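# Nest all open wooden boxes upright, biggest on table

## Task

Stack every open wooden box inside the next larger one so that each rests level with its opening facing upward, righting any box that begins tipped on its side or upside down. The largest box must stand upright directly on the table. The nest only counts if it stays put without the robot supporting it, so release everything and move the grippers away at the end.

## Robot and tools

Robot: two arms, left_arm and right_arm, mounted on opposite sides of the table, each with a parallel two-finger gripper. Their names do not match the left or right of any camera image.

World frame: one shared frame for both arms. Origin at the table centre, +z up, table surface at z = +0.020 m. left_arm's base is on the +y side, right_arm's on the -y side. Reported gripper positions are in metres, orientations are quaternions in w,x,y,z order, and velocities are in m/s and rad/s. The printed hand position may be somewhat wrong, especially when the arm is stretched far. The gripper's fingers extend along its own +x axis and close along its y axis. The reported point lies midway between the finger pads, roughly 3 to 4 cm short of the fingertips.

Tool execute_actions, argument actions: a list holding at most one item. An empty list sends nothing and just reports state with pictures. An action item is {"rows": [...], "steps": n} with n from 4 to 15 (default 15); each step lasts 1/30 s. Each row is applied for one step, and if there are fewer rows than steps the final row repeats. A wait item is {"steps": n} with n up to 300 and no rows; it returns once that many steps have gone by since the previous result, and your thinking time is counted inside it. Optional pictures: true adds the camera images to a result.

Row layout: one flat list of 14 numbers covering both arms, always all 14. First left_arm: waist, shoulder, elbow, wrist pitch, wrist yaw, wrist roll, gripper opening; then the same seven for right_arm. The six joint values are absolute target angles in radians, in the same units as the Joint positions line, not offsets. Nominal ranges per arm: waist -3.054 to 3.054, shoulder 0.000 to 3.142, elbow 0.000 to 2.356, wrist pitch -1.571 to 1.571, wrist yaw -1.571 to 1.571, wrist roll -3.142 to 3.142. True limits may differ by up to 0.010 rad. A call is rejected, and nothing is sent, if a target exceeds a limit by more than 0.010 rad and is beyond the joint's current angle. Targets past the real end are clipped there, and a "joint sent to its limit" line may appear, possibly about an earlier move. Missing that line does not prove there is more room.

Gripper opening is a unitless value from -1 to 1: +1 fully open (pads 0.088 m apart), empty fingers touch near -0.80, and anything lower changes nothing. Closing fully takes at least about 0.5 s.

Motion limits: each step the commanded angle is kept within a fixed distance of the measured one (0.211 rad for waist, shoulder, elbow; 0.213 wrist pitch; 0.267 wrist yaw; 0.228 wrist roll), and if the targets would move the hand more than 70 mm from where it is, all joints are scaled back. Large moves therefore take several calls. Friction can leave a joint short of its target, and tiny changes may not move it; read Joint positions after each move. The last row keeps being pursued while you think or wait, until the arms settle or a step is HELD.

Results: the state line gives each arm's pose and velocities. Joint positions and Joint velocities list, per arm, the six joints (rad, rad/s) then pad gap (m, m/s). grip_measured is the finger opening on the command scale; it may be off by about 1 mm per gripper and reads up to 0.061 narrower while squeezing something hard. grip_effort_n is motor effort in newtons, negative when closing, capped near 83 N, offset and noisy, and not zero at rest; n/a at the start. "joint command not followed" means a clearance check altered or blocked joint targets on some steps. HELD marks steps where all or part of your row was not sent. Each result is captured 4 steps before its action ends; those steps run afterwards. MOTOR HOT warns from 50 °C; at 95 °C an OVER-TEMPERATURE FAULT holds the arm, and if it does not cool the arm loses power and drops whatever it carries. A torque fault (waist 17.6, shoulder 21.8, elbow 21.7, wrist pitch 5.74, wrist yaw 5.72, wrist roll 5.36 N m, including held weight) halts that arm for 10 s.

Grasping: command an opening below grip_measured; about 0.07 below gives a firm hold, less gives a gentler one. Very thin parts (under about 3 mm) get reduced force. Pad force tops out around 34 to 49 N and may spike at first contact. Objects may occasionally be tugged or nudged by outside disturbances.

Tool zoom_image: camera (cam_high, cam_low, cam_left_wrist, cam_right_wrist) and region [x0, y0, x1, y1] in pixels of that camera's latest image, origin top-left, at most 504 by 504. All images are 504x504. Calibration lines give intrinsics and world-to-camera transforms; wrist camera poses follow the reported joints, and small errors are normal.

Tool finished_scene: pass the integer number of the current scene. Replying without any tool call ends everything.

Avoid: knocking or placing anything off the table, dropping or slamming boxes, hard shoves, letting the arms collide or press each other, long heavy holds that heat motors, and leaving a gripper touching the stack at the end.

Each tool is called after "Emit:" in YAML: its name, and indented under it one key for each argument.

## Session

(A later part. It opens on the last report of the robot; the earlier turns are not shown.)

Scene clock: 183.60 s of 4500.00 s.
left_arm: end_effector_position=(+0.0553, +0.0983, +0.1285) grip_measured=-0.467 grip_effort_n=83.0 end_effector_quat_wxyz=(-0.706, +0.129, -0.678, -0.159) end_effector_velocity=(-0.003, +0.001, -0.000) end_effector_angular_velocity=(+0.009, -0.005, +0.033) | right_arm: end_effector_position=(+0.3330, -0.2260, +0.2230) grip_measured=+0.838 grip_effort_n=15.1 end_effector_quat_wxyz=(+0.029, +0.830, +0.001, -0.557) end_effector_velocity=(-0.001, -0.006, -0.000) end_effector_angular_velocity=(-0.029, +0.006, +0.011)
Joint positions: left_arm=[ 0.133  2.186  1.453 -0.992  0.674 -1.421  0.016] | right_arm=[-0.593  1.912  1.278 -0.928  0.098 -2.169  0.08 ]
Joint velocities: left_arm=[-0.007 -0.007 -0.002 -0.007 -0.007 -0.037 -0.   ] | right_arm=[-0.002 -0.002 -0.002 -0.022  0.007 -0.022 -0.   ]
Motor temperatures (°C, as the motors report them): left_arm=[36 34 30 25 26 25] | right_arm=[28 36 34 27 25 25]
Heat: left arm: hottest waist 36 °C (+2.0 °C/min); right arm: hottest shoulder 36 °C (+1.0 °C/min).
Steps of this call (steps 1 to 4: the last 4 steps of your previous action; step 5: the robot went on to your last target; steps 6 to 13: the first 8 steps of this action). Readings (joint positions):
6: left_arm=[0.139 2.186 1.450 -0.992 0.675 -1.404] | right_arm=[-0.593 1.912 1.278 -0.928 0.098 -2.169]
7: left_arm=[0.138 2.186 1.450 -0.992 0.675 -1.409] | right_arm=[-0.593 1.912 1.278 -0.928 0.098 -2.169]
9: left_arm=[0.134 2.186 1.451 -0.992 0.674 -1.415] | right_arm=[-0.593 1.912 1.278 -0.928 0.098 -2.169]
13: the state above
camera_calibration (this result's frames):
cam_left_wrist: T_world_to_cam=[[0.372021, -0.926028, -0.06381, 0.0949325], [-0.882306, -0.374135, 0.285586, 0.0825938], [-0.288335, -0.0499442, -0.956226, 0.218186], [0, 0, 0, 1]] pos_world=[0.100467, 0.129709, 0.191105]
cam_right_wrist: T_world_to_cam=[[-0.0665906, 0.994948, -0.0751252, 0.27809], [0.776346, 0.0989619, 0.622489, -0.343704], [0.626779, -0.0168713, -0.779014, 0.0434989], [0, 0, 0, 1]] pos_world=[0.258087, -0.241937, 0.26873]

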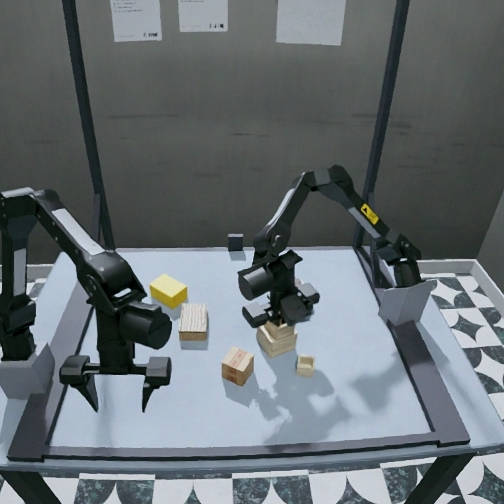

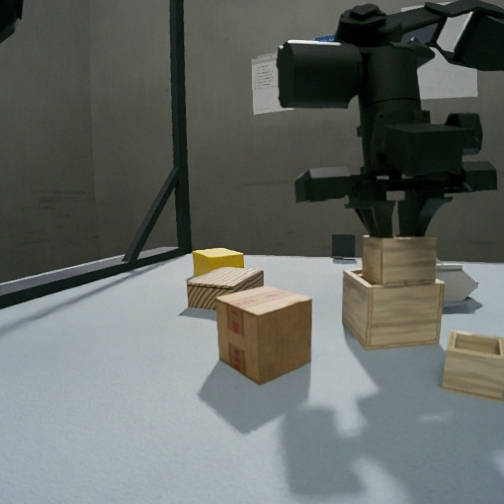

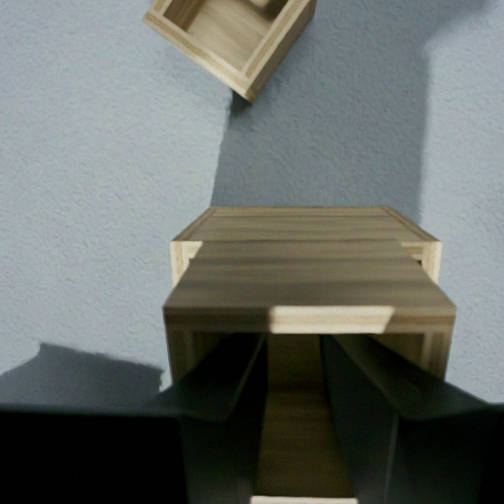

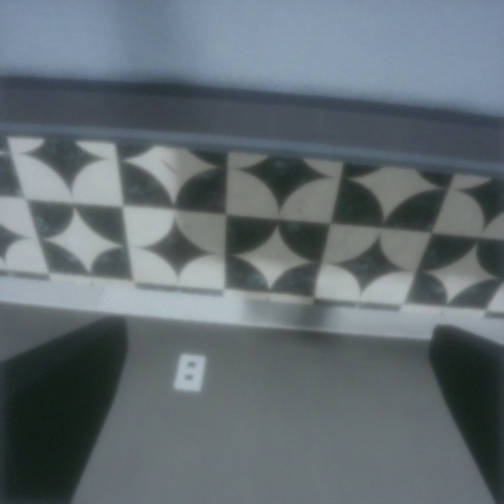

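Emit:
execute_actions:
  actions:
    - {"rows":[[0.125,2.19,1.455,-0.99,0.676,-1.42,-0.6,-0.593,1.912,1.278,-0.928,0.098,-2.169,0.84]],"steps":15}
  pictures: true

Scene clock: 184.10 s of 4500.00 s.
left_arm: end_effector_position=(+0.0538, +0.0977, +0.1272) grip_measured=-0.543 grip_effort_n=-19.3 end_effector_quat_wxyz=(-0.706, +0.127, -0.679, -0.159) end_effector_velocity=(-0.019, +0.001, -0.015) end_effector_angular_velocity=(+0.056, +0.016, -0.024) | right_arm: end_effector_position=(+0.3330, -0.2260, +0.2230) grip_measured=+0.838 grip_effort_n=14.7 end_effector_quat_wxyz=(+0.029, +0.830, +0.001, -0.557) end_effector_velocity=(-0.001, -0.002, -0.000) end_effector_angular_velocity=(-0.004, +0.010, +0.004)
Joint positions: left_arm=[ 0.127  2.186  1.454 -0.991  0.675 -1.422  0.012] | right_arm=[-0.593  1.912  1.278 -0.928  0.098 -2.169  0.08 ]
Joint velocities: left_arm=[-0.061 -0.002 -0.002 -0.022 -0.007 -0.007 -0.019] | right_arm=[-0.002 -0.002 -0.002 -0.007 -0.007 -0.007 -0.   ]
Motor temperatures (°C, as the motors report them): left_arm=[36 34 30 25 26 25] | right_arm=[28 36 34 27 25 25]
Heat: left arm: hottest waist 36 °C (+2.0 °C/min); right arm: hottest shoulder 36 °C (+1.0 °C/min).
Steps of this call (steps 1 to 4: the last 4 steps of your previous action; steps 5 to 15: the first 11 steps of this action). Readings (joint positions):
5: left_arm=[0.132 2.186 1.454 -0.992 0.674 -1.423] | right_arm=[-0.593 1.912 1.278 -0.928 0.098 -2.169]
6: left_arm=[0.132 2.186 1.454 -0.992 0.674 -1.423] | right_arm=[-0.593 1.912 1.278 -0.928 0.098 -2.169]
8: left_arm=[0.132 2.186 1.454 -0.992 0.674 -1.423] | right_arm=[-0.593 1.912 1.278 -0.928 0.098 -2.169]
12: left_arm=[0.132 2.186 1.454 -0.992 0.674 -1.423] | right_arm=[-0.593 1.912 1.278 -0.928 0.098 -2.169]
15: the state above
camera_calibration (this result's frames):
cam_left_wrist: T_world_to_cam=[[0.369347, -0.926918, -0.0663776, 0.0954214], [-0.883055, -0.372324, 0.285636, 0.0813265], [-0.289475, -0.0468838, -0.956037, 0.21625], [0, 0, 0, 1]] pos_world=[0.0991714, 0.128866, 0.189847]
cam_right_wrist: T_world_to_cam=[[-0.0665906, 0.994948, -0.0751252, 0.27809], [0.776346, 0.0989619, 0.622489, -0.343704], [0.626779, -0.0168713, -0.779014, 0.0434989], [0, 0, 0, 1]] pos_world=[0.258087, -0.241937, 0.26873]

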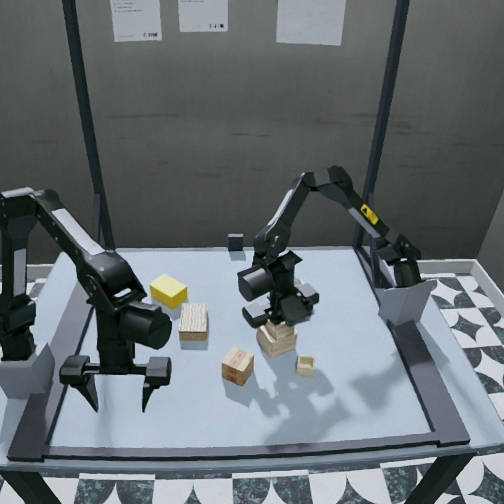

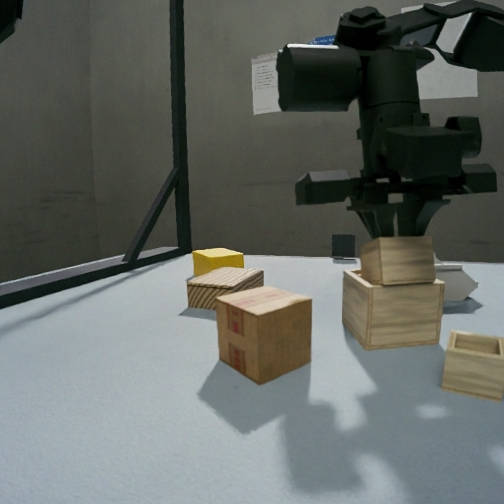

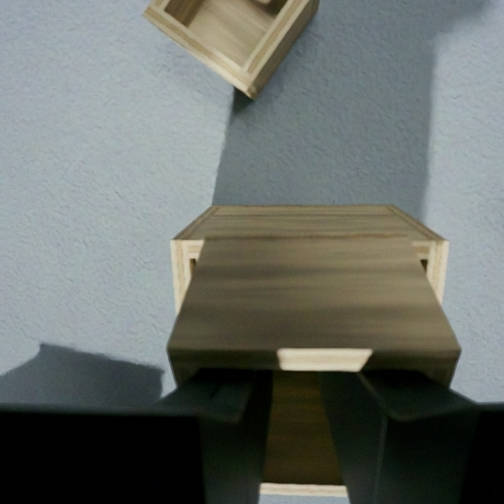

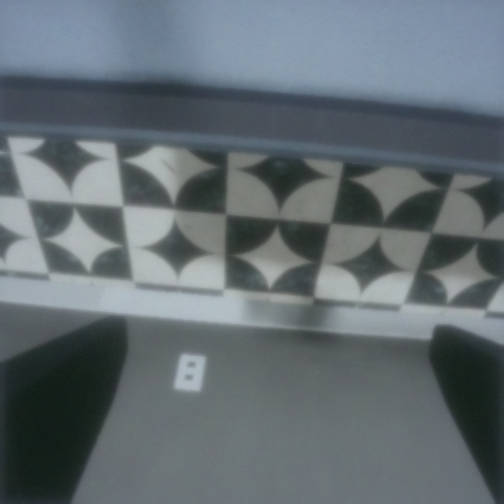

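Emit:
execute_actions:
  actions:
    - {"rows":[[0.09,2.19,1.455,-0.99,0.676,-1.45,-0.6,-0.593,1.912,1.278,-0.928,0.098,-2.169,0.84]],"steps":15}
  pictures: true

Scene clock: 184.60 s of 4500.00 s.
left_arm: end_effector_position=(+0.0433, +0.0958, +0.1180) grip_measured=-0.596 grip_effort_n=-18.4 end_effector_quat_wxyz=(-0.705, +0.117, -0.680, -0.165) end_effector_velocity=(+0.001, -0.001, -0.004) end_effector_angular_velocity=(-0.000, -0.010, +0.008) | right_arm: end_effector_position=(+0.3330, -0.2260, +0.2230) grip_measured=+0.838 grip_effort_n=15.1 end_effector_quat_wxyz=(+0.029, +0.830, +0.001, -0.557) end_effector_velocity=(+0.000, -0.003, +0.002) end_effector_angular_velocity=(-0.008, -0.005, +0.003)
Joint positions: left_arm=[ 0.09   2.186  1.454 -0.991  0.676 -1.445  0.01 ] | right_arm=[-0.593  1.912  1.278 -0.928  0.098 -2.169  0.08 ]
Joint velocities: left_arm=[-0.007  0.002 -0.007  0.022 -0.007 -0.022 -0.   ] | right_arm=[-0.002 -0.007 -0.002 -0.007  0.007 -0.007 -0.   ]
Motor temperatures (°C, as the motors report them): left_arm=[36 34 30 25 26 25] | right_arm=[28 36 34 27 25 25]
Heat: left arm: hottest waist 36 °C (+2.0 °C/min); right arm: hottest shoulder 36 °C (+1.0 °C/min).
Steps of this call (steps 1 to 4: the last 4 steps of your previous action; steps 5 to 15: the first 11 steps of this action). Readings (joint positions):
5: left_arm=[0.122 2.186 1.454 -0.991 0.675 -1.423] | right_arm=[-0.593 1.912 1.278 -0.928 0.098 -2.169]
6: left_arm=[0.119 2.186 1.454 -0.991 0.675 -1.428] | right_arm=[-0.593 1.912 1.278 -0.928 0.098 -2.169]
8: left_arm=[0.108 2.186 1.454 -0.991 0.675 -1.435] | right_arm=[-0.593 1.912 1.278 -0.928 0.098 -2.169]
12: left_arm=[0.092 2.186 1.454 -0.991 0.676 -1.443] | right_arm=[-0.593 1.912 1.278 -0.928 0.098 -2.169]
15: the state above
camera_calibration (this result's frames):
cam_left_wrist: T_world_to_cam=[[0.364197, -0.927013, -0.0894893, 0.099831], [-0.882448, -0.374206, 0.285054, 0.0742088], [-0.297736, -0.0248462, -0.954325, 0.202282], [0, 0, 0, 1]] pos_world=[0.089354, 0.12534, 0.180823]
cam_right_wrist: T_world_to_cam=[[-0.0665906, 0.994948, -0.0751252, 0.27809], [0.776346, 0.0989619, 0.622489, -0.343704], [0.626779, -0.0168713, -0.779014, 0.0434989], [0, 0, 0, 1]] pos_world=[0.258087, -0.241937, 0.26873]

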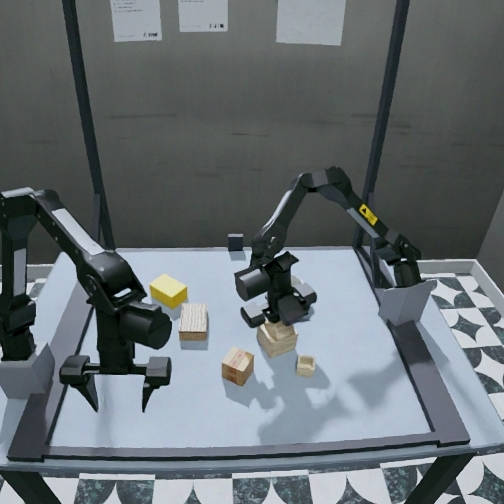

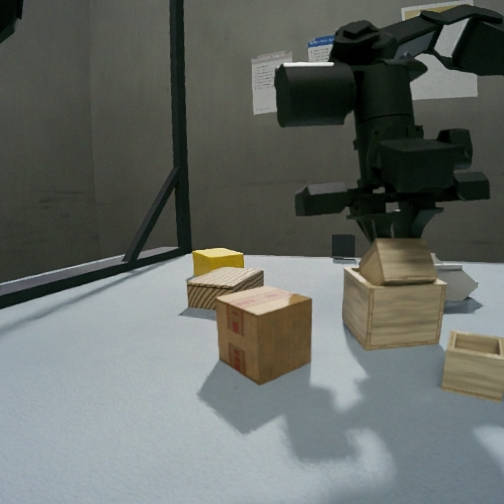

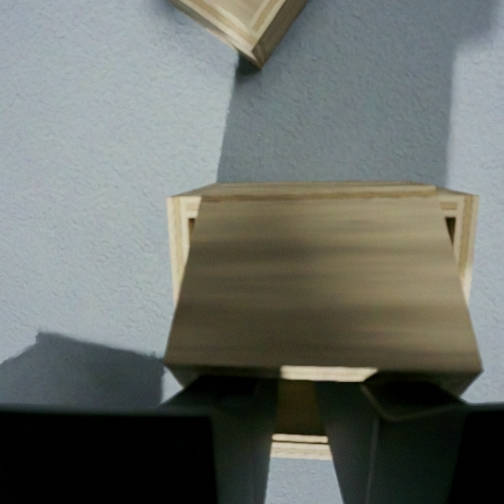

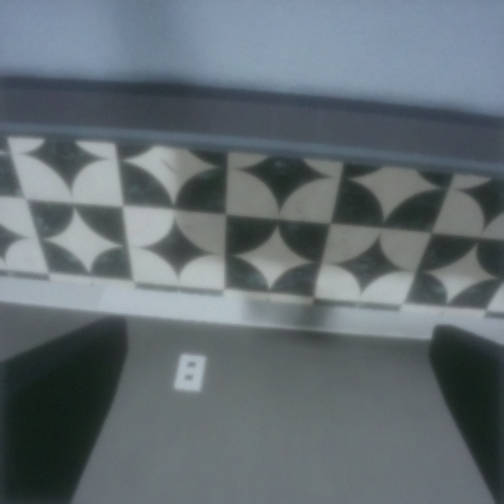

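Emit:
execute_actions:
  actions:
    - {"rows":[[0.15,2.20,1.455,-0.97,0.676,-1.40,-0.6,-0.593,1.912,1.278,-0.928,0.098,-2.169,0.84]],"steps":15}
  pictures: true

Scene clock: 186.10 s of 4500.00 s.
left_arm: end_effector_position=(+0.0609, +0.0962, +0.1314) grip_measured=-0.597 grip_effort_n=-18.4 end_effector_quat_wxyz=(-0.708, +0.132, -0.678, -0.147) end_effector_velocity=(-0.003, -0.001, +0.000) end_effector_angular_velocity=(-0.000, +0.008, -0.022) | right_arm: end_effector_position=(+0.3330, -0.2260, +0.2230) grip_measured=+0.838 grip_effort_n=15.1 end_effector_quat_wxyz=(+0.029, +0.830, +0.001, -0.557) end_effector_velocity=(-0.001, -0.004, +0.002) end_effector_angular_velocity=(-0.007, +0.013, -0.002)
Joint positions: left_arm=[ 0.146  2.189  1.454 -0.973  0.677 -1.406  0.01 ] | right_arm=[-0.593  1.912  1.278 -0.928  0.098 -2.169  0.08 ]
Joint velocities: left_arm=[-0.002 -0.002  0.002 -0.007  0.007  0.022  0.   ] | right_arm=[-0.007 -0.007  0.002 -0.022 -0.007 -0.007  0.   ]
Motor temperatures (°C, as the motors report them): left_arm=[36 34 30 25 26 25] | right_arm=[28 36 34 27 25 25]
Heat: left arm: hottest waist 36 °C (+2.0 °C/min); right arm: hottest shoulder 36 °C (+1.0 °C/min).
Steps of this call (steps 1 to 4: the last 4 steps of your previous action; steps 5 to 15: the robot went on to your last target; steps 16 to 34: nothing new was sent; steps 35 to 45: the first 11 steps of this action). Readings (joint positions):
35: left_arm=[0.092 2.186 1.454 -0.990 0.677 -1.445] | right_arm=[-0.593 1.912 1.278 -0.928 0.098 -2.169]
36: left_arm=[0.097 2.186 1.454 -0.986 0.677 -1.436] | right_arm=[-0.593 1.912 1.278 -0.928 0.098 -2.169]
38: left_arm=[0.115 2.187 1.454 -0.979 0.677 -1.422] | right_arm=[-0.593 1.912 1.278 -0.928 0.098 -2.169]
42: left_arm=[0.144 2.188 1.454 -0.974 0.677 -1.409] | right_arm=[-0.593 1.912 1.278 -0.928 0.098 -2.169]
45: the state above
camera_calibration (this result's frames):
cam_left_wrist: T_world_to_cam=[[0.358103, -0.932721, -0.0423571, 0.0897233], [-0.889799, -0.354666, 0.287176, 0.0843736], [-0.282878, -0.0651494, -0.956941, 0.223664], [0, 0, 0, 1]] pos_world=[0.106215, 0.128183, 0.193604]
cam_right_wrist: T_world_to_cam=[[-0.0665906, 0.994948, -0.0751252, 0.27809], [0.776346, 0.0989619, 0.622489, -0.343704], [0.626779, -0.0168713, -0.779014, 0.0434989], [0, 0, 0, 1]] pos_world=[0.258087, -0.241937, 0.26873]

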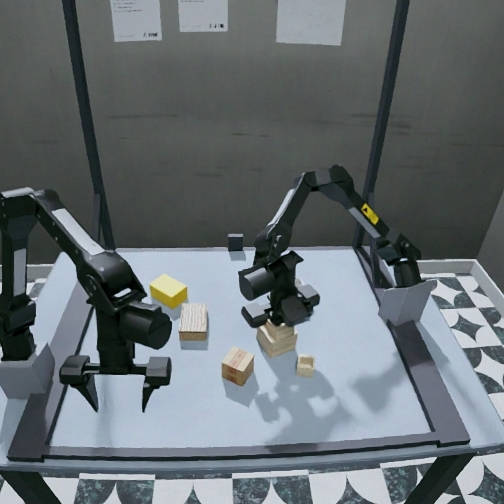

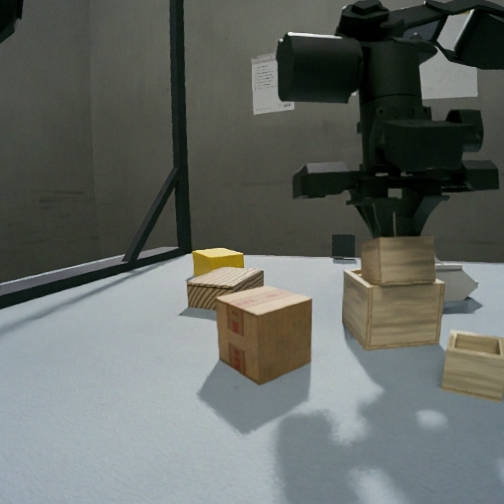

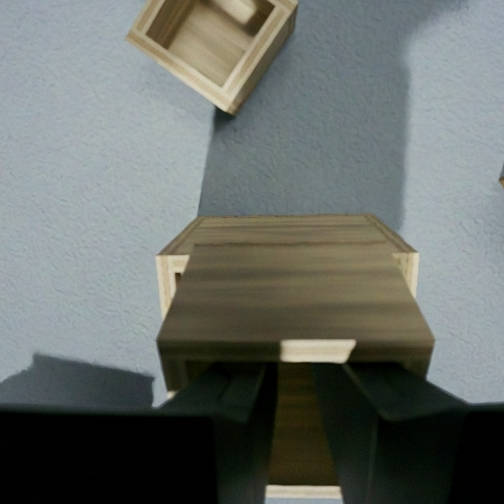

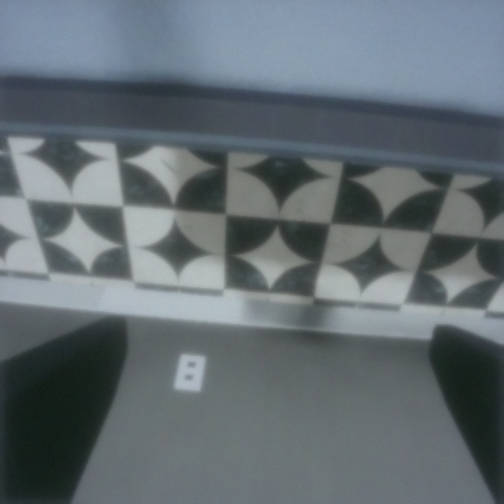

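Emit:
execute_actions:
  actions:
    - {"rows":[[0.125,2.20,1.455,-0.98,0.676,-1.42,-0.6,-0.593,1.912,1.278,-0.928,0.098,-2.169,0.84]],"steps":10}

Emit:
execute_actions:
  actions:
    - {"rows":[[0.125,2.20,1.455,-0.98,0.676,-1.42,0.4,-0.593,1.912,1.278,-0.928,0.098,-2.169,0.84]],"steps":15}

Emit:
execute_actions:
  actions:
    - {"rows":[[0.115,2.165,1.475,-1.02,0.676,-1.43,0.4,-0.593,1.912,1.278,-0.928,0.098,-2.169,0.84]],"steps":12}
  pictures: true

Scene clock: 186.50 s of 4500.00 s.
left_arm: end_effector_position=(+0.0561, +0.0956, +0.1272) grip_measured=-0.597 grip_effort_n=-18.4 end_effector_quat_wxyz=(-0.707, +0.126, -0.679, -0.149) end_effector_velocity=(-0.028, -0.001, -0.021) end_effector_angular_velocity=(+0.070, +0.020, -0.019) | right_arm: end_effector_position=(+0.3330, -0.2260, +0.2230) grip_measured=+0.838 grip_effort_n=15.1 end_effector_quat_wxyz=(+0.029, +0.830, +0.001, -0.557) end_effector_velocity=(-0.006, -0.002, -0.002) end_effector_angular_velocity=(-0.016, +0.031, +0.021)
Joint positions: left_arm=[ 0.13   2.189  1.454 -0.976  0.677 -1.413  0.01 ] | right_arm=[-0.593  1.912  1.278 -0.928  0.098 -2.169  0.08 ]
Joint velocities: left_arm=[-0.09  -0.007 -0.002 -0.022 -0.007 -0.037 -0.   ] | right_arm=[ 0.002 -0.002 -0.002 -0.022 -0.022 -0.022 -0.   ]
Motor temperatures (°C, as the motors report them): left_arm=[36 34 30 25 26 25] | right_arm=[28 36 34 27 25 25]
Heat: left arm: hottest waist 36 °C (+2.0 °C/min); right arm: hottest shoulder 36 °C (+1.0 °C/min).
Steps of this call (steps 1 to 4: the last 4 steps of your previous action; steps 5 to 6: the robot went on to your last target; steps 7 to 12: the first 6 steps of this action). Readings (joint positions):
7: left_arm=[0.146 2.189 1.454 -0.972 0.677 -1.404] | right_arm=[-0.593 1.912 1.278 -0.928 0.098 -2.169]
8: left_arm=[0.144 2.189 1.454 -0.972 0.677 -1.405] | right_arm=[-0.593 1.912 1.278 -0.928 0.098 -2.169]
10: left_arm=[0.137 2.189 1.454 -0.974 0.677 -1.409] | right_arm=[-0.593 1.912 1.278 -0.928 0.098 -2.169]
12: the state above

Scene clock: 187.00 s of 4500.00 s.
left_arm: end_effector_position=(+0.0543, +0.0958, +0.1257) grip_measured=-0.471 grip_effort_n=83.0 end_effector_quat_wxyz=(-0.707, +0.124, -0.680, -0.152) end_effector_velocity=(-0.004, +0.000, +0.001) end_effector_angular_velocity=(-0.001, +0.007, +0.022) | right_arm: end_effector_position=(+0.3330, -0.2260, +0.2230) grip_measured=+0.838 grip_effort_n=14.7 end_effector_quat_wxyz=(+0.029, +0.830, +0.001, -0.557) end_effector_velocity=(-0.000, +0.001, +0.002) end_effector_angular_velocity=(+0.017, -0.000, -0.005)
Joint positions: left_arm=[ 0.124  2.189  1.454 -0.979  0.677 -1.417  0.016] | right_arm=[-0.593  1.912  1.278 -0.928  0.098 -2.169  0.08 ]
Joint velocities: left_arm=[-0.002 -0.007 -0.002 -0.007  0.007 -0.022 -0.   ] | right_arm=[-0.002 -0.007 -0.002  0.007 -0.007  0.007 -0.   ]
Motor temperatures (°C, as the motors report them): left_arm=[36 34 30 25 26 25] | right_arm=[28 36 34 27 25 25]
Heat: left arm: hottest waist 36 °C (+2.0 °C/min); right arm: hottest shoulder 36 °C (+1.0 °C/min).
Steps of this call (steps 1 to 4: the last 4 steps of your previous action; steps 5 to 15: the first 11 steps of this action). Readings (joint positions):
5: left_arm=[0.124 2.189 1.454 -0.977 0.677 -1.416] | right_arm=[-0.593 1.912 1.278 -0.928 0.098 -2.169]
6: left_arm=[0.124 2.189 1.454 -0.978 0.677 -1.416] | right_arm=[-0.593 1.912 1.278 -0.928 0.098 -2.169]
8: left_arm=[0.125 2.189 1.454 -0.979 0.677 -1.416] | right_arm=[-0.593 1.912 1.278 -0.928 0.098 -2.169]
12: left_arm=[0.124 2.189 1.454 -0.979 0.677 -1.417] | right_arm=[-0.593 1.912 1.278 -0.928 0.098 -2.169]
15: the state above

Scene clock: 187.40 s of 4500.00 s.
left_arm: end_effector_position=(+0.0478, +0.0961, +0.1268) grip_measured=-0.471 grip_effort_n=83.0 end_effector_quat_wxyz=(-0.704, +0.122, -0.680, -0.163) end_effector_velocity=(-0.015, -0.009, +0.012) end_effector_angular_velocity=(-0.007, -0.015, -0.012) | right_arm: end_effector_position=(+0.3330, -0.2260, +0.2230) grip_measured=+0.838 grip_effort_n=15.1 end_effector_quat_wxyz=(+0.029, +0.830, +0.001, -0.557) end_effector_velocity=(+0.000, -0.003, -0.002) end_effector_angular_velocity=(-0.013, +0.013, +0.012)
Joint positions: left_arm=[ 0.115  2.185  1.466 -1.012  0.677 -1.426  0.016] | right_arm=[-0.593  1.912  1.278 -0.928  0.098 -2.169  0.08 ]
Joint velocities: left_arm=[-0.017 -0.042  0.027 -0.037 -0.007 -0.022 -0.   ] | right_arm=[-0.007  0.002 -0.002 -0.007 -0.007 -0.022 -0.   ]
Motor temperatures (°C, as the motors report them): left_arm=[36 34 30 25 26 25] | right_arm=[28 36 34 27 25 25]
Heat: left arm: hottest waist 36 °C (+2.0 °C/min); right arm: hottest shoulder 36 °C (+1.0 °C/min).
Steps of this call (steps 1 to 4: the last 4 steps of your previous action; steps 5 to 12: the first 8 steps of this action). Readings (joint positions):
5: left_arm=[0.124 2.189 1.455 -0.982 0.677 -1.418] | right_arm=[-0.593 1.912 1.278 -0.928 0.098 -2.169]
6: left_arm=[0.123 2.189 1.458 -0.991 0.677 -1.420] | right_arm=[-0.593 1.912 1.278 -0.928 0.098 -2.169]
8: left_arm=[0.120 2.189 1.461 -1.003 0.677 -1.423] | right_arm=[-0.593 1.912 1.278 -0.928 0.098 -2.169]
12: the state above
camera_calibration (this result's frames):
cam_left_wrist: T_world_to_cam=[[0.367889, -0.92651, -0.0789721, 0.0977051], [-0.881266, -0.374498, 0.288309, 0.0753445], [-0.296696, -0.0364704, -0.954275, 0.213131], [0, 0, 0, 1]] pos_world=[0.0936891, 0.126514, 0.189379]
cam_right_wrist: T_world_to_cam=[[-0.0665906, 0.994948, -0.0751252, 0.27809], [0.776346, 0.0989619, 0.622489, -0.343704], [0.626779, -0.0168713, -0.779014, 0.0434989], [0, 0, 0, 1]] pos_world=[0.258087, -0.241937, 0.26873]

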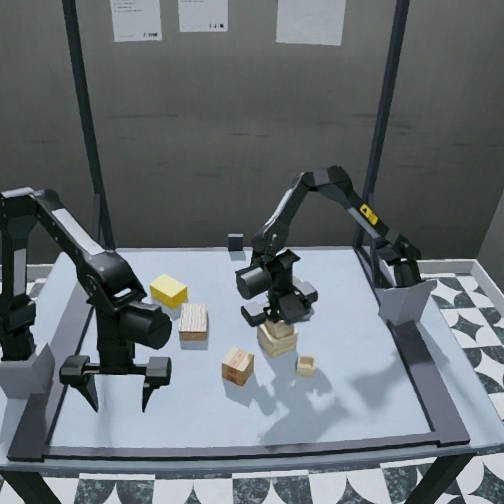

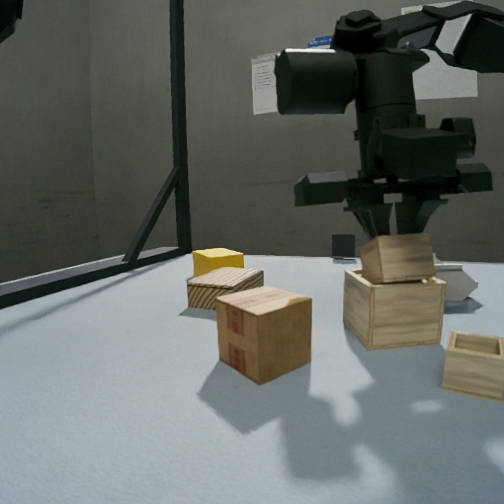

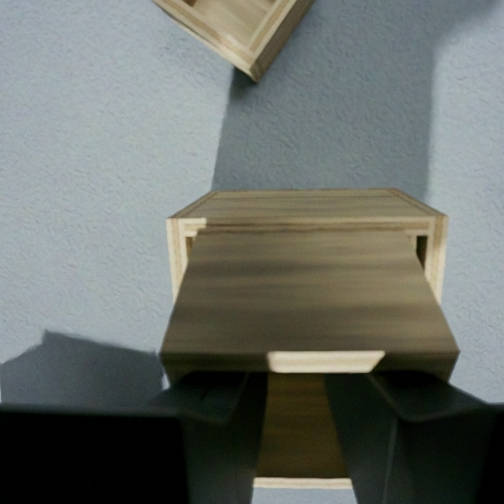

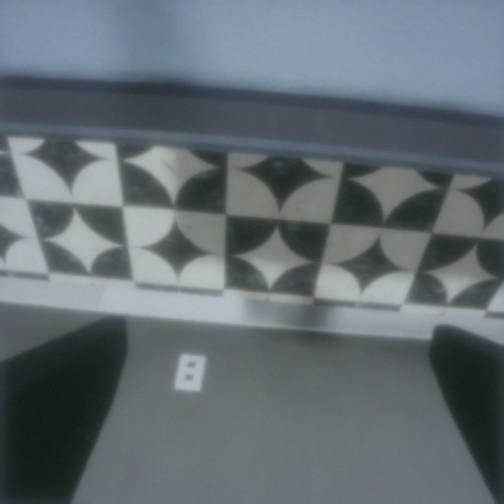

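Emit:
execute_actions:
  actions:
    - {"rows":[[0.095,2.17,1.475,-1.02,0.676,-1.445,0.4,-0.593,1.912,1.278,-0.928,0.098,-2.169,0.84]],"steps":10}

Emit:
execute_actions:
  actions:
    - {"rows":[[0.085,2.215,1.45,-0.97,0.678,-1.455,-0.43,-0.593,1.912,1.278,-0.928,0.098,-2.169,0.84]],"steps":15}
  pictures: true

Scene clock: 187.80 s of 4500.00 s.
left_arm: end_effector_position=(+0.0422, +0.0943, +0.1247) grip_measured=-0.471 grip_effort_n=83.0 end_effector_quat_wxyz=(-0.704, +0.119, -0.680, -0.165) end_effector_velocity=(-0.019, -0.004, -0.019) end_effector_angular_velocity=(+0.046, +0.006, -0.025) | right_arm: end_effector_position=(+0.3330, -0.2260, +0.2230) grip_measured=+0.838 grip_effort_n=15.1 end_effector_quat_wxyz=(+0.029, +0.830, +0.001, -0.557) end_effector_velocity=(-0.000, -0.003, +0.000) end_effector_angular_velocity=(+0.003, +0.010, -0.014)
Joint positions: left_arm=[ 0.099  2.18   1.469 -1.017  0.677 -1.439  0.016] | right_arm=[-0.593  1.912  1.278 -0.928  0.098 -2.169  0.08 ]
Joint velocities: left_arm=[-0.076  0.002  0.002  0.007 -0.007 -0.037 -0.   ] | right_arm=[-0.007 -0.002 -0.002 -0.007 -0.007  0.007 -0.   ]
Motor temperatures (°C, as the motors report them): left_arm=[36 34 30 25 26 25] | right_arm=[28 36 34 27 25 25]
Heat: left arm: hottest waist 36 °C (+2.0 °C/min); right arm: hottest shoulder 36 °C (+1.0 °C/min).
Steps of this call (steps 1 to 4: the last 4 steps of your previous action; steps 5 to 6: the robot went on to your last target; steps 7 to 12: the first 6 steps of this action). Readings (joint positions):
7: left_arm=[0.114 2.180 1.468 -1.017 0.677 -1.429] | right_arm=[-0.593 1.912 1.278 -0.928 0.098 -2.169]
8: left_arm=[0.112 2.180 1.468 -1.017 0.677 -1.432] | right_arm=[-0.593 1.912 1.278 -0.928 0.098 -2.169]
10: left_arm=[0.106 2.180 1.469 -1.017 0.677 -1.437] | right_arm=[-0.593 1.912 1.278 -0.928 0.098 -2.169]
12: the state above

Scene clock: 188.30 s of 4500.00 s.
left_arm: end_effector_position=(+0.0450, +0.0925, +0.1184) grip_measured=-0.471 grip_effort_n=83.0 end_effector_quat_wxyz=(-0.705, +0.121, -0.680, -0.161) end_effector_velocity=(-0.002, +0.001, -0.001) end_effector_angular_velocity=(-0.004, +0.007, -0.010) | right_arm: end_effector_position=(+0.3330, -0.2260, +0.2230) grip_measured=+0.838 grip_effort_n=15.1 end_effector_quat_wxyz=(+0.029, +0.830, +0.001, -0.557) end_effector_velocity=(-0.001, +0.003, +0.001) end_effector_angular_velocity=(+0.019, +0.013, +0.011)
Joint positions: left_arm=[ 0.091  2.19   1.461 -0.981  0.678 -1.452  0.016] | right_arm=[-0.593  1.912  1.278 -0.928  0.098 -2.169  0.08 ]
Joint velocities: left_arm=[-0.002 -0.007 -0.012  0.007  0.007  0.007 -0.   ] | right_arm=[-0.002 -0.002  0.002  0.007 -0.022 -0.007  0.   ]
Motor temperatures (°C, as the motors report them): left_arm=[36 34 30 25 26 25] | right_arm=[28 36 34 27 25 25]
Heat: left arm: hottest waist 36 °C (+2.0 °C/min); right arm: hottest shoulder 36 °C (+1.0 °C/min).
Steps of this call (steps 1 to 4: the last 4 steps of your previous action; steps 5 to 15: the first 11 steps of this action). Readings (joint positions):
5: left_arm=[0.095 2.180 1.469 -1.015 0.677 -1.442] | right_arm=[-0.593 1.912 1.278 -0.928 0.098 -2.169]
6: left_arm=[0.094 2.182 1.467 -1.006 0.677 -1.445] | right_arm=[-0.593 1.912 1.278 -0.928 0.098 -2.169]
8: left_arm=[0.090 2.188 1.465 -0.991 0.678 -1.447] | right_arm=[-0.593 1.912 1.278 -0.928 0.098 -2.169]
12: left_arm=[0.091 2.190 1.462 -0.983 0.678 -1.451] | right_arm=[-0.593 1.912 1.278 -0.928 0.098 -2.169]
15: the state above
camera_calibration (this result's frames):
cam_left_wrist: T_world_to_cam=[[0.363134, -0.928438, -0.0783418, 0.095054], [-0.884154, -0.369895, 0.285394, 0.0739865], [-0.293949, -0.03437, -0.955203, 0.203903], [0, 0, 0, 1]] pos_world=[0.090835, 0.122627, 0.1811]
cam_right_wrist: T_world_to_cam=[[-0.0665906, 0.994948, -0.0751252, 0.27809], [0.776346, 0.0989619, 0.622489, -0.343704], [0.626779, -0.0168713, -0.779014, 0.0434989], [0, 0, 0, 1]] pos_world=[0.258087, -0.241937, 0.26873]

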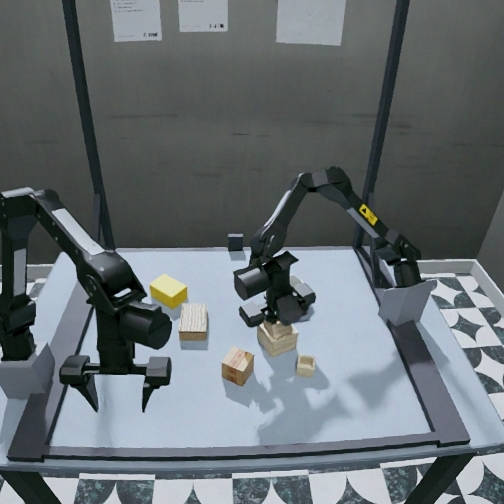

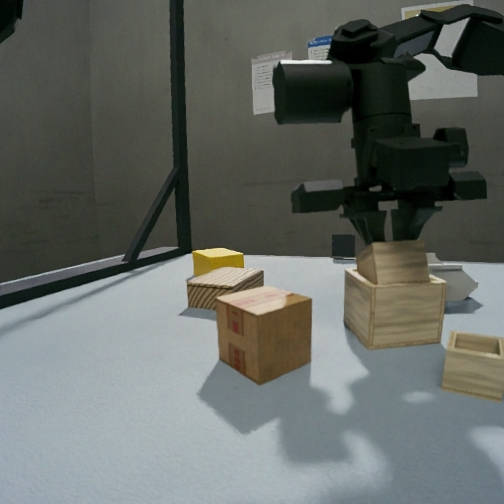

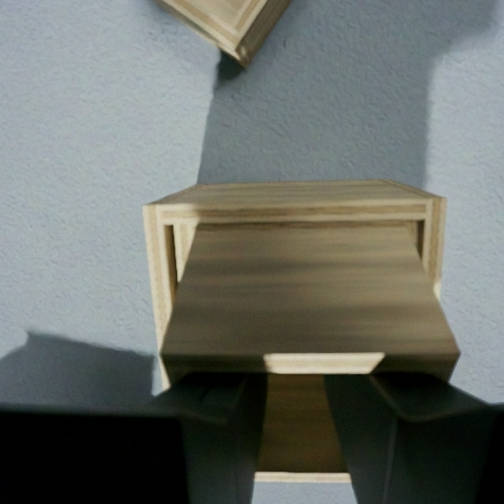

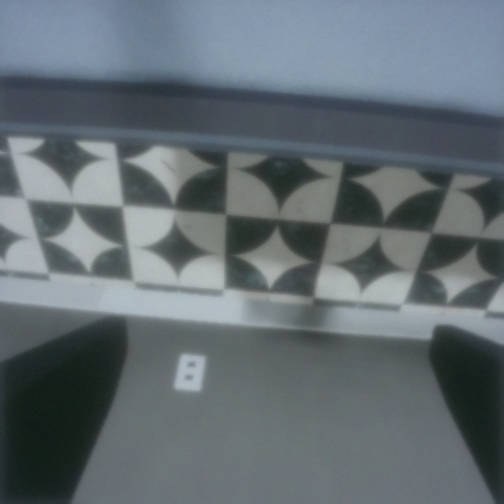

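Emit:
execute_actions:
  actions:
    - {"rows":[[0.209,2.122,1.541,-1.152,0.671,-1.34,0.4,-0.593,1.912,1.278,-0.928,0.098,-2.169,0.84]],"steps":15}

Emit:
execute_actions:
  actions:
    - {"rows":[[0.64,2.19,1.25,-1.10,0.57,-0.95,0.4,-0.593,1.912,1.278,-0.928,0.098,-2.169,0.84]],"steps":15}

Emit:
execute_actions:
  actions:
    - {"rows":[[0.60,2.302,1.05,-0.778,0.58,-0.95,0.4,-0.593,1.912,1.278,-0.928,0.098,-2.169,0.84]],"steps":15}

Emit:
execute_actions:
  actions:
    - {"rows":[[0.553,2.40,0.968,-0.56,0.613,-0.99,0.4,-0.593,1.912,1.278,-0.928,0.098,-2.169,0.84]],"steps":15}
  pictures: true

Scene clock: 189.00 s of 4500.00 s.
left_arm: end_effector_position=(+0.0510, +0.0949, +0.1760) grip_measured=-0.471 grip_effort_n=83.0 end_effector_quat_wxyz=(-0.707, +0.140, -0.678, -0.145) end_effector_velocity=(-0.023, +0.001, +0.007) end_effector_angular_velocity=(+0.045, +0.018, -0.047) | right_arm: end_effector_position=(+0.3330, -0.2260, +0.2230) grip_measured=+0.838 grip_effort_n=15.6 end_effector_quat_wxyz=(+0.029, +0.830, +0.001, -0.557) end_effector_velocity=(+0.001, -0.005, -0.001) end_effector_angular_velocity=(-0.014, +0.000, -0.004)
Joint positions: left_arm=[ 0.207  2.133  1.533 -1.14   0.674 -1.35   0.016] | right_arm=[-0.593  1.912  1.278 -0.928  0.098 -2.169  0.08 ]
Joint velocities: left_arm=[-0.027 -0.032  0.027 -0.095 -0.007  0.051  0.   ] | right_arm=[-0.007 -0.002 -0.007 -0.007  0.007 -0.007 -0.   ]
Motor temperatures (°C, as the motors report them): left_arm=[36 34 30 25 26 25] | right_arm=[28 36 34 27 25 25]
Heat: left arm: hottest waist 36 °C (+2.0 °C/min); right arm: hottest shoulder 36 °C (+1.0 °C/min).
Steps of this call (steps 1 to 4: the last 4 steps of your previous action; steps 5 to 10: the robot went on to your last target; steps 11 to 21: the first 11 steps of this action). Readings (joint positions):
11: left_arm=[0.094 2.187 1.466 -0.992 0.678 -1.441] | right_arm=[-0.593 1.912 1.278 -0.928 0.098 -2.169]
12: left_arm=[0.105 2.186 1.479 -1.029 0.678 -1.418] | right_arm=[-0.593 1.912 1.278 -0.928 0.098 -2.169]
14: left_arm=[0.143 2.177 1.496 -1.083 0.677 -1.387] | right_arm=[-0.593 1.912 1.278 -0.928 0.098 -2.169]
18: left_arm=[0.201 2.144 1.524 -1.126 0.674 -1.358] | right_arm=[-0.593 1.912 1.278 -0.928 0.098 -2.169]
21: the state above

Scene clock: 189.50 s of 4500.00 s.
left_arm: end_effector_position=(+0.1249, +0.2101, +0.1903) grip_measured=-0.471 grip_effort_n=83.0 end_effector_quat_wxyz=(-0.696, +0.156, -0.679, -0.172) end_effector_velocity=(+0.196, +0.296, +0.152) end_effector_angular_velocity=(-0.427, -0.098, +0.618) | right_arm: end_effector_position=(+0.3330, -0.2260, +0.2230) grip_measured=+0.838 grip_effort_n=15.6 end_effector_quat_wxyz=(+0.029, +0.830, +0.001, -0.557) end_effector_velocity=(-0.003, +0.003, -0.001) end_effector_angular_velocity=(+0.022, +0.028, +0.013)
Joint positions: left_arm=[ 0.523  2.178  1.293 -1.108  0.586 -1.019  0.016] | right_arm=[-0.593  1.912  1.278 -0.928  0.098 -2.169  0.08 ]
Joint velocities: left_arm=[ 1.209  0.076 -0.349  0.037 -0.183  0.505 -0.   ] | right_arm=[-0.002 -0.002 -0.002  0.007 -0.037 -0.007 -0.   ]
Motor temperatures (°C, as the motors report them): left_arm=[36 34 30 25 26 25] | right_arm=[28 36 34 27 25 25]
Heat: left arm: hottest waist 36 °C (+2.0 °C/min); right arm: hottest shoulder 36 °C (+1.0 °C/min).
Steps of this call (steps 1 to 4: the last 4 steps of your previous action; steps 5 to 15: the first 11 steps of this action). Readings (joint positions):
5: left_arm=[0.208 2.133 1.524 -1.142 0.673 -1.329] | right_arm=[-0.593 1.912 1.278 -0.928 0.098 -2.169]
6: left_arm=[0.220 2.132 1.503 -1.133 0.664 -1.296] | right_arm=[-0.593 1.912 1.278 -0.928 0.098 -2.169]
8: left_arm=[0.268 2.135 1.453 -1.127 0.640 -1.236] | right_arm=[-0.593 1.912 1.278 -0.928 0.098 -2.169]
12: left_arm=[0.400 2.165 1.345 -1.115 0.603 -1.097] | right_arm=[-0.593 1.912 1.278 -0.928 0.098 -2.169]
15: the state above

Scene clock: 190.00 s of 4500.00 s.
left_arm: end_effector_position=(+0.1533, +0.2698, +0.1315) grip_measured=-0.471 grip_effort_n=83.0 end_effector_quat_wxyz=(-0.690, +0.167, -0.684, -0.171) end_effector_velocity=(+0.042, -0.020, +0.000) end_effector_angular_velocity=(-0.069, -0.191, -0.164) | right_arm: end_effector_position=(+0.3330, -0.2260, +0.2230) grip_measured=+0.838 grip_effort_n=15.1 end_effector_quat_wxyz=(+0.029, +0.830, +0.001, -0.557) end_effector_velocity=(-0.003, -0.004, -0.001) end_effector_angular_velocity=(-0.016, +0.018, +0.000)
Joint positions: left_arm=[ 0.597  2.295  1.064 -0.805  0.577 -0.954  0.016] | right_arm=[-0.593  1.912  1.278 -0.928  0.098 -2.169  0.08 ]
Joint velocities: left_arm=[-0.007 -0.007 -0.002  0.242 -0.022  0.022  0.   ] | right_arm=[-0.002 -0.002 -0.002 -0.022 -0.007 -0.007 -0.   ]
Motor temperatures (°C, as the motors report them): left_arm=[36 34 30 25 26 25] | right_arm=[28 36 34 27 25 25]
Heat: left arm: hottest waist 36 °C (+2.0 °C/min); right arm: hottest shoulder 36 °C (+1.0 °C/min).
Steps of this call (steps 1 to 4: the last 4 steps of your previous action; steps 5 to 15: the first 11 steps of this action). Readings (joint positions):
5: left_arm=[0.628 2.187 1.251 -1.085 0.575 -0.972] | right_arm=[-0.593 1.912 1.278 -0.928 0.098 -2.169]
6: left_arm=[0.626 2.192 1.222 -1.036 0.575 -0.967] | right_arm=[-0.593 1.912 1.278 -0.928 0.098 -2.169]
8: left_arm=[0.614 2.226 1.160 -0.951 0.577 -0.962] | right_arm=[-0.593 1.912 1.278 -0.928 0.098 -2.169]
12: left_arm=[0.597 2.293 1.074 -0.842 0.577 -0.957] | right_arm=[-0.593 1.912 1.278 -0.928 0.098 -2.169]
15: the state above

Scene clock: 190.50 s of 4500.00 s.
left_arm: end_effector_position=(+0.1616, +0.2800, +0.0873) grip_measured=-0.471 grip_effort_n=83.0 end_effector_quat_wxyz=(-0.694, +0.165, -0.684, -0.154) end_effector_velocity=(+0.019, -0.017, +0.002) end_effector_angular_velocity=(-0.072, -0.084, -0.071) | right_arm: end_effector_position=(+0.3330, -0.2260, +0.2230) grip_measured=+0.838 grip_effort_n=15.1 end_effector_quat_wxyz=(+0.029, +0.830, +0.001, -0.557) end_effector_velocity=(+0.000, -0.001, +0.003) end_effector_angular_velocity=(+0.005, +0.005, +0.002)
Joint positions: left_arm=[ 0.554  2.389  0.975 -0.574  0.607 -0.985  0.016] | right_arm=[-0.593  1.912  1.278 -0.928  0.098 -2.169  0.08 ]
Joint velocities: left_arm=[-0.002 -0.007  0.002  0.125  0.022 -0.007 -0.   ] | right_arm=[-0.007 -0.007  0.002 -0.007 -0.007 -0.007  0.   ]
Motor temperatures (°C, as the motors report them): left_arm=[36 34 30 25 26 25] | right_arm=[28 36 34 27 25 25]
Heat: left arm: hottest waist 36 °C (+2.0 °C/min); right arm: hottest shoulder 36 °C (+1.0 °C/min).
Steps of this call (steps 1 to 4: the last 4 steps of your previous action; steps 5 to 15: the first 11 steps of this action). Readings (joint positions):
5: left_arm=[0.596 2.302 1.050 -0.769 0.580 -0.956] | right_arm=[-0.593 1.912 1.278 -0.928 0.098 -2.169]
6: left_arm=[0.591 2.312 1.035 -0.713 0.589 -0.962] | right_arm=[-0.593 1.912 1.278 -0.928 0.098 -2.169]
8: left_arm=[0.574 2.347 1.014 -0.644 0.596 -0.971] | right_arm=[-0.593 1.912 1.278 -0.928 0.098 -2.169]
12: left_arm=[0.555 2.387 0.977 -0.595 0.603 -0.982] | right_arm=[-0.593 1.912 1.278 -0.928 0.098 -2.169]
15: the state above
camera_calibration (this result's frames):
cam_left_wrist: T_world_to_cam=[[0.411252, -0.911454, -0.0110659, 0.205996], [-0.862201, -0.392911, 0.319734, 0.25522], [-0.295771, -0.121951, -0.947443, 0.239089], [0, 0, 0, 1]] pos_world=[0.20605, 0.317192, 0.1472]
cam_right_wrist: T_world_to_cam=[[-0.0665906, 0.994948, -0.0751252, 0.27809], [0.776346, 0.0989619, 0.622489, -0.343704], [0.626779, -0.0168713, -0.779014, 0.0434989], [0, 0, 0, 1]] pos_world=[0.258087, -0.241937, 0.26873]

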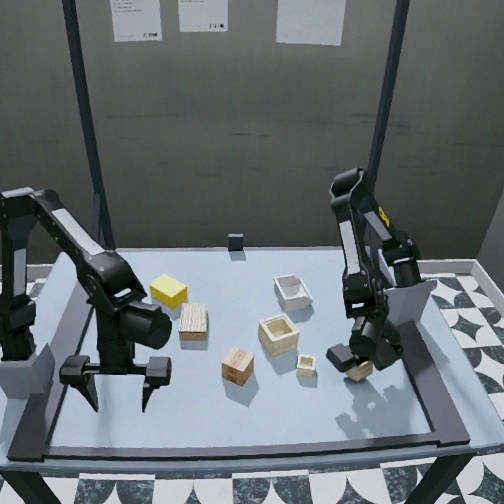

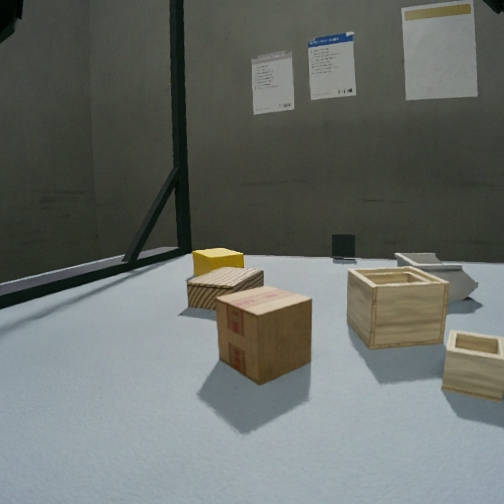

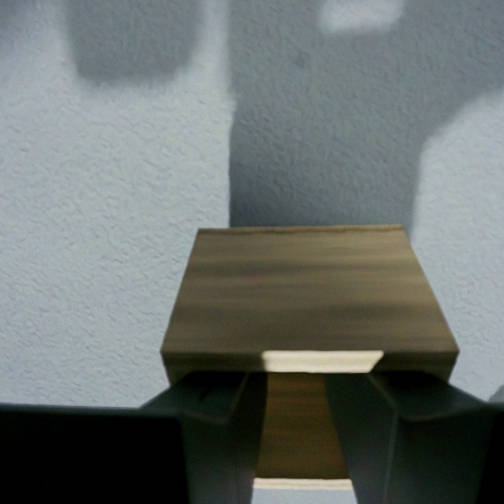

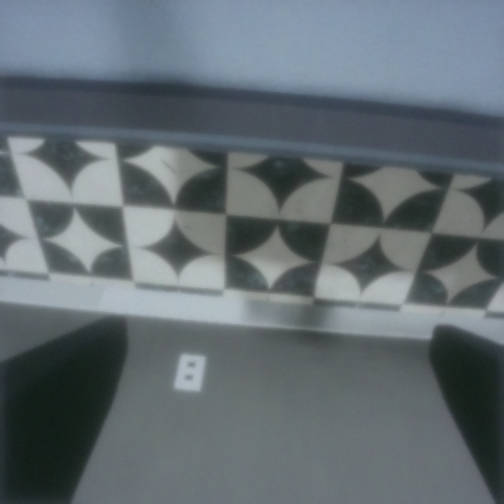

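Release, lower, regrasp.

Emit:
execute_actions:
  actions:
    - {"rows":[[0.549,2.409,0.961,-0.54,0.617,-0.99,-0.62,-0.593,1.912,1.278,-0.928,0.098,-2.169,0.84]],"steps":15}

Emit:
execute_actions:
  actions:
    - {"rows":[[0.54,2.43,0.945,-0.495,0.622,-1.0,-0.62,-0.593,1.912,1.278,-0.928,0.098,-2.169,0.84]],"steps":12}
  pictures: true

Scene clock: 191.00 s of 4500.00 s.
left_arm: end_effector_position=(+0.1632, +0.2802, +0.0829) grip_measured=-0.562 grip_effort_n=-19.3 end_effector_quat_wxyz=(-0.695, +0.165, -0.684, -0.148) end_effector_velocity=(+0.003, +0.001, +0.000) end_effector_angular_velocity=(+0.012, -0.027, -0.021) | right_arm: end_effector_position=(+0.3330, -0.2260, +0.2230) grip_measured=+0.838 grip_effort_n=15.6 end_effector_quat_wxyz=(+0.029, +0.830, +0.001, -0.557) end_effector_velocity=(-0.000, -0.003, +0.000) end_effector_angular_velocity=(-0.003, +0.010, -0.001)
Joint positions: left_arm=[ 0.55   2.399  0.966 -0.543  0.613 -0.987  0.011] | right_arm=[-0.593  1.912  1.278 -0.928  0.098 -2.169  0.08 ]
Joint velocities: left_arm=[-0.002 -0.007 -0.007  0.022 -0.022  0.007 -0.02 ] | right_arm=[-0.007 -0.002 -0.002 -0.007 -0.007 -0.007 -0.   ]
Motor temperatures (°C, as the motors report them): left_arm=[36 34 30 25 26 25] | right_arm=[28 36 34 27 25 25]
Heat: left arm: hottest waist 36 °C (+2.0 °C/min); right arm: hottest shoulder 36 °C (+1.0 °C/min).
Steps of this call (steps 1 to 4: the last 4 steps of your previous action; steps 5 to 15: the first 11 steps of this action). Readings (joint positions):
5: left_arm=[0.554 2.391 0.972 -0.564 0.609 -0.987] | right_arm=[-0.593 1.912 1.278 -0.928 0.098 -2.169]
6: left_arm=[0.553 2.392 0.971 -0.557 0.610 -0.987] | right_arm=[-0.593 1.912 1.278 -0.928 0.098 -2.169]
8: left_arm=[0.551 2.395 0.970 -0.551 0.611 -0.987] | right_arm=[-0.593 1.912 1.278 -0.928 0.098 -2.169]
12: left_arm=[0.550 2.399 0.966 -0.545 0.612 -0.987] | right_arm=[-0.593 1.912 1.278 -0.928 0.098 -2.169]
15: the state above

Scene clock: 191.40 s of 4500.00 s.
left_arm: end_effector_position=(+0.1637, +0.2834, +0.0748) grip_measured=-0.615 grip_effort_n=-18.4 end_effector_quat_wxyz=(-0.695, +0.165, -0.684, -0.149) end_effector_velocity=(+0.007, -0.000, -0.006) end_effector_angular_velocity=(-0.006, -0.031, -0.022) | right_arm: end_effector_position=(+0.3330, -0.2260, +0.2230) grip_measured=+0.838 grip_effort_n=15.1 end_effector_quat_wxyz=(+0.029, +0.830, +0.001, -0.557) end_effector_velocity=(+0.002, +0.004, +0.001) end_effector_angular_velocity=(+0.020, -0.005, +0.011)
Joint positions: left_arm=[ 0.542  2.419  0.951 -0.503  0.616 -0.996  0.009] | right_arm=[-0.593  1.912  1.278 -0.928  0.098 -2.169  0.08 ]
Joint velocities: left_arm=[-0.007  0.012 -0.012  0.066 -0.007 -0.007 -0.001] | right_arm=[-0.002 -0.002 -0.002  0.022 -0.007 -0.007 -0.   ]
Motor temperatures (°C, as the motors report them): left_arm=[36 34 30 25 26 25] | right_arm=[28 36 34 27 25 25]
Heat: left arm: hottest waist 36 °C (+2.0 °C/min); right arm: hottest shoulder 36 °C (+1.0 °C/min).
Steps of this call (steps 1 to 4: the last 4 steps of your previous action; steps 5 to 12: the first 8 steps of this action). Readings (joint positions):
5: left_arm=[0.549 2.401 0.964 -0.538 0.614 -0.988] | right_arm=[-0.593 1.912 1.278 -0.928 0.098 -2.169]
6: left_arm=[0.548 2.404 0.961 -0.526 0.615 -0.990] | right_arm=[-0.593 1.912 1.278 -0.928 0.098 -2.169]
8: left_arm=[0.545 2.411 0.957 -0.514 0.616 -0.993] | right_arm=[-0.593 1.912 1.278 -0.928 0.098 -2.169]
12: the state above
camera_calibration (this result's frames):
cam_left_wrist: T_world_to_cam=[[0.404399, -0.914579, -0.00244628, 0.209411], [-0.866494, -0.38399, 0.318967, 0.260585], [-0.29266, -0.12687, -0.947763, 0.229242], [0, 0, 0, 1]] pos_world=[0.208199, 0.320669, 0.134661]
cam_right_wrist: T_world_to_cam=[[-0.0665906, 0.994948, -0.0751252, 0.27809], [0.776346, 0.0989619, 0.622489, -0.343704], [0.626779, -0.0168713, -0.779014, 0.0434989], [0, 0, 0, 1]] pos_world=[0.258087, -0.241937, 0.26873]

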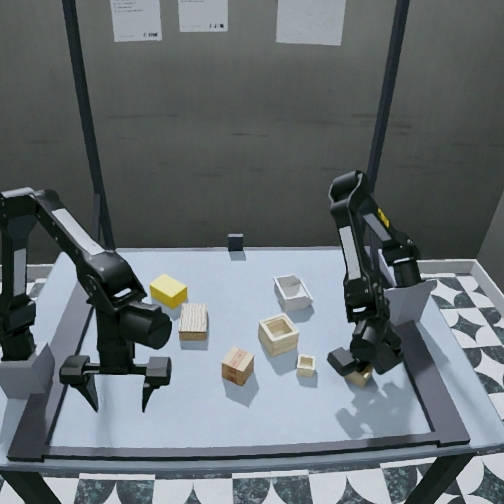

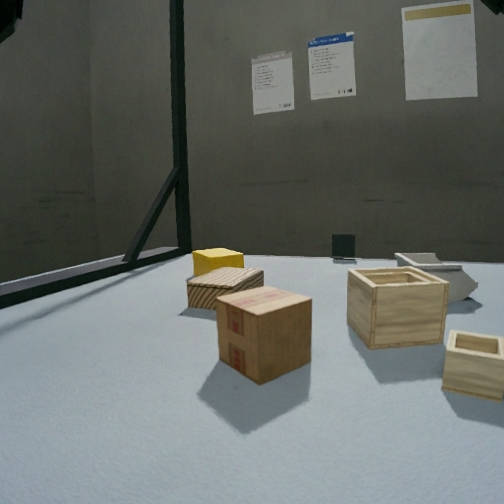

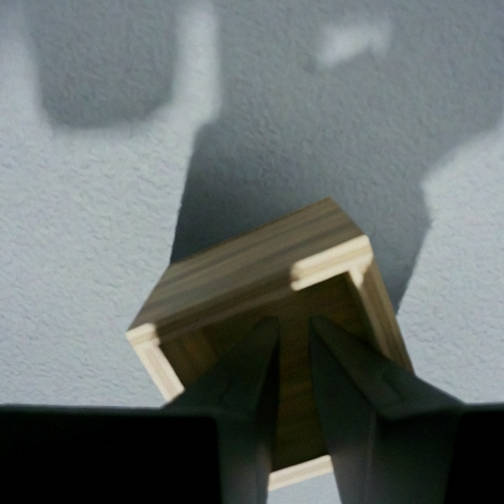

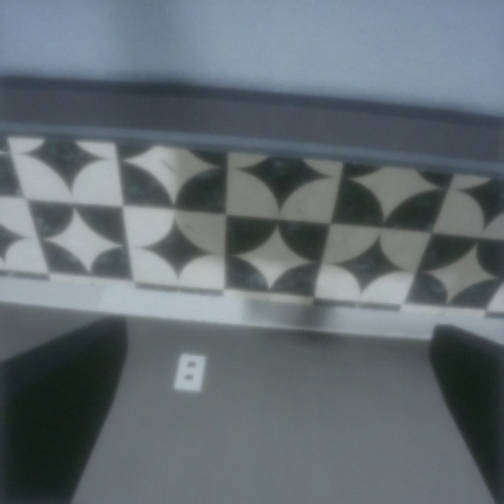

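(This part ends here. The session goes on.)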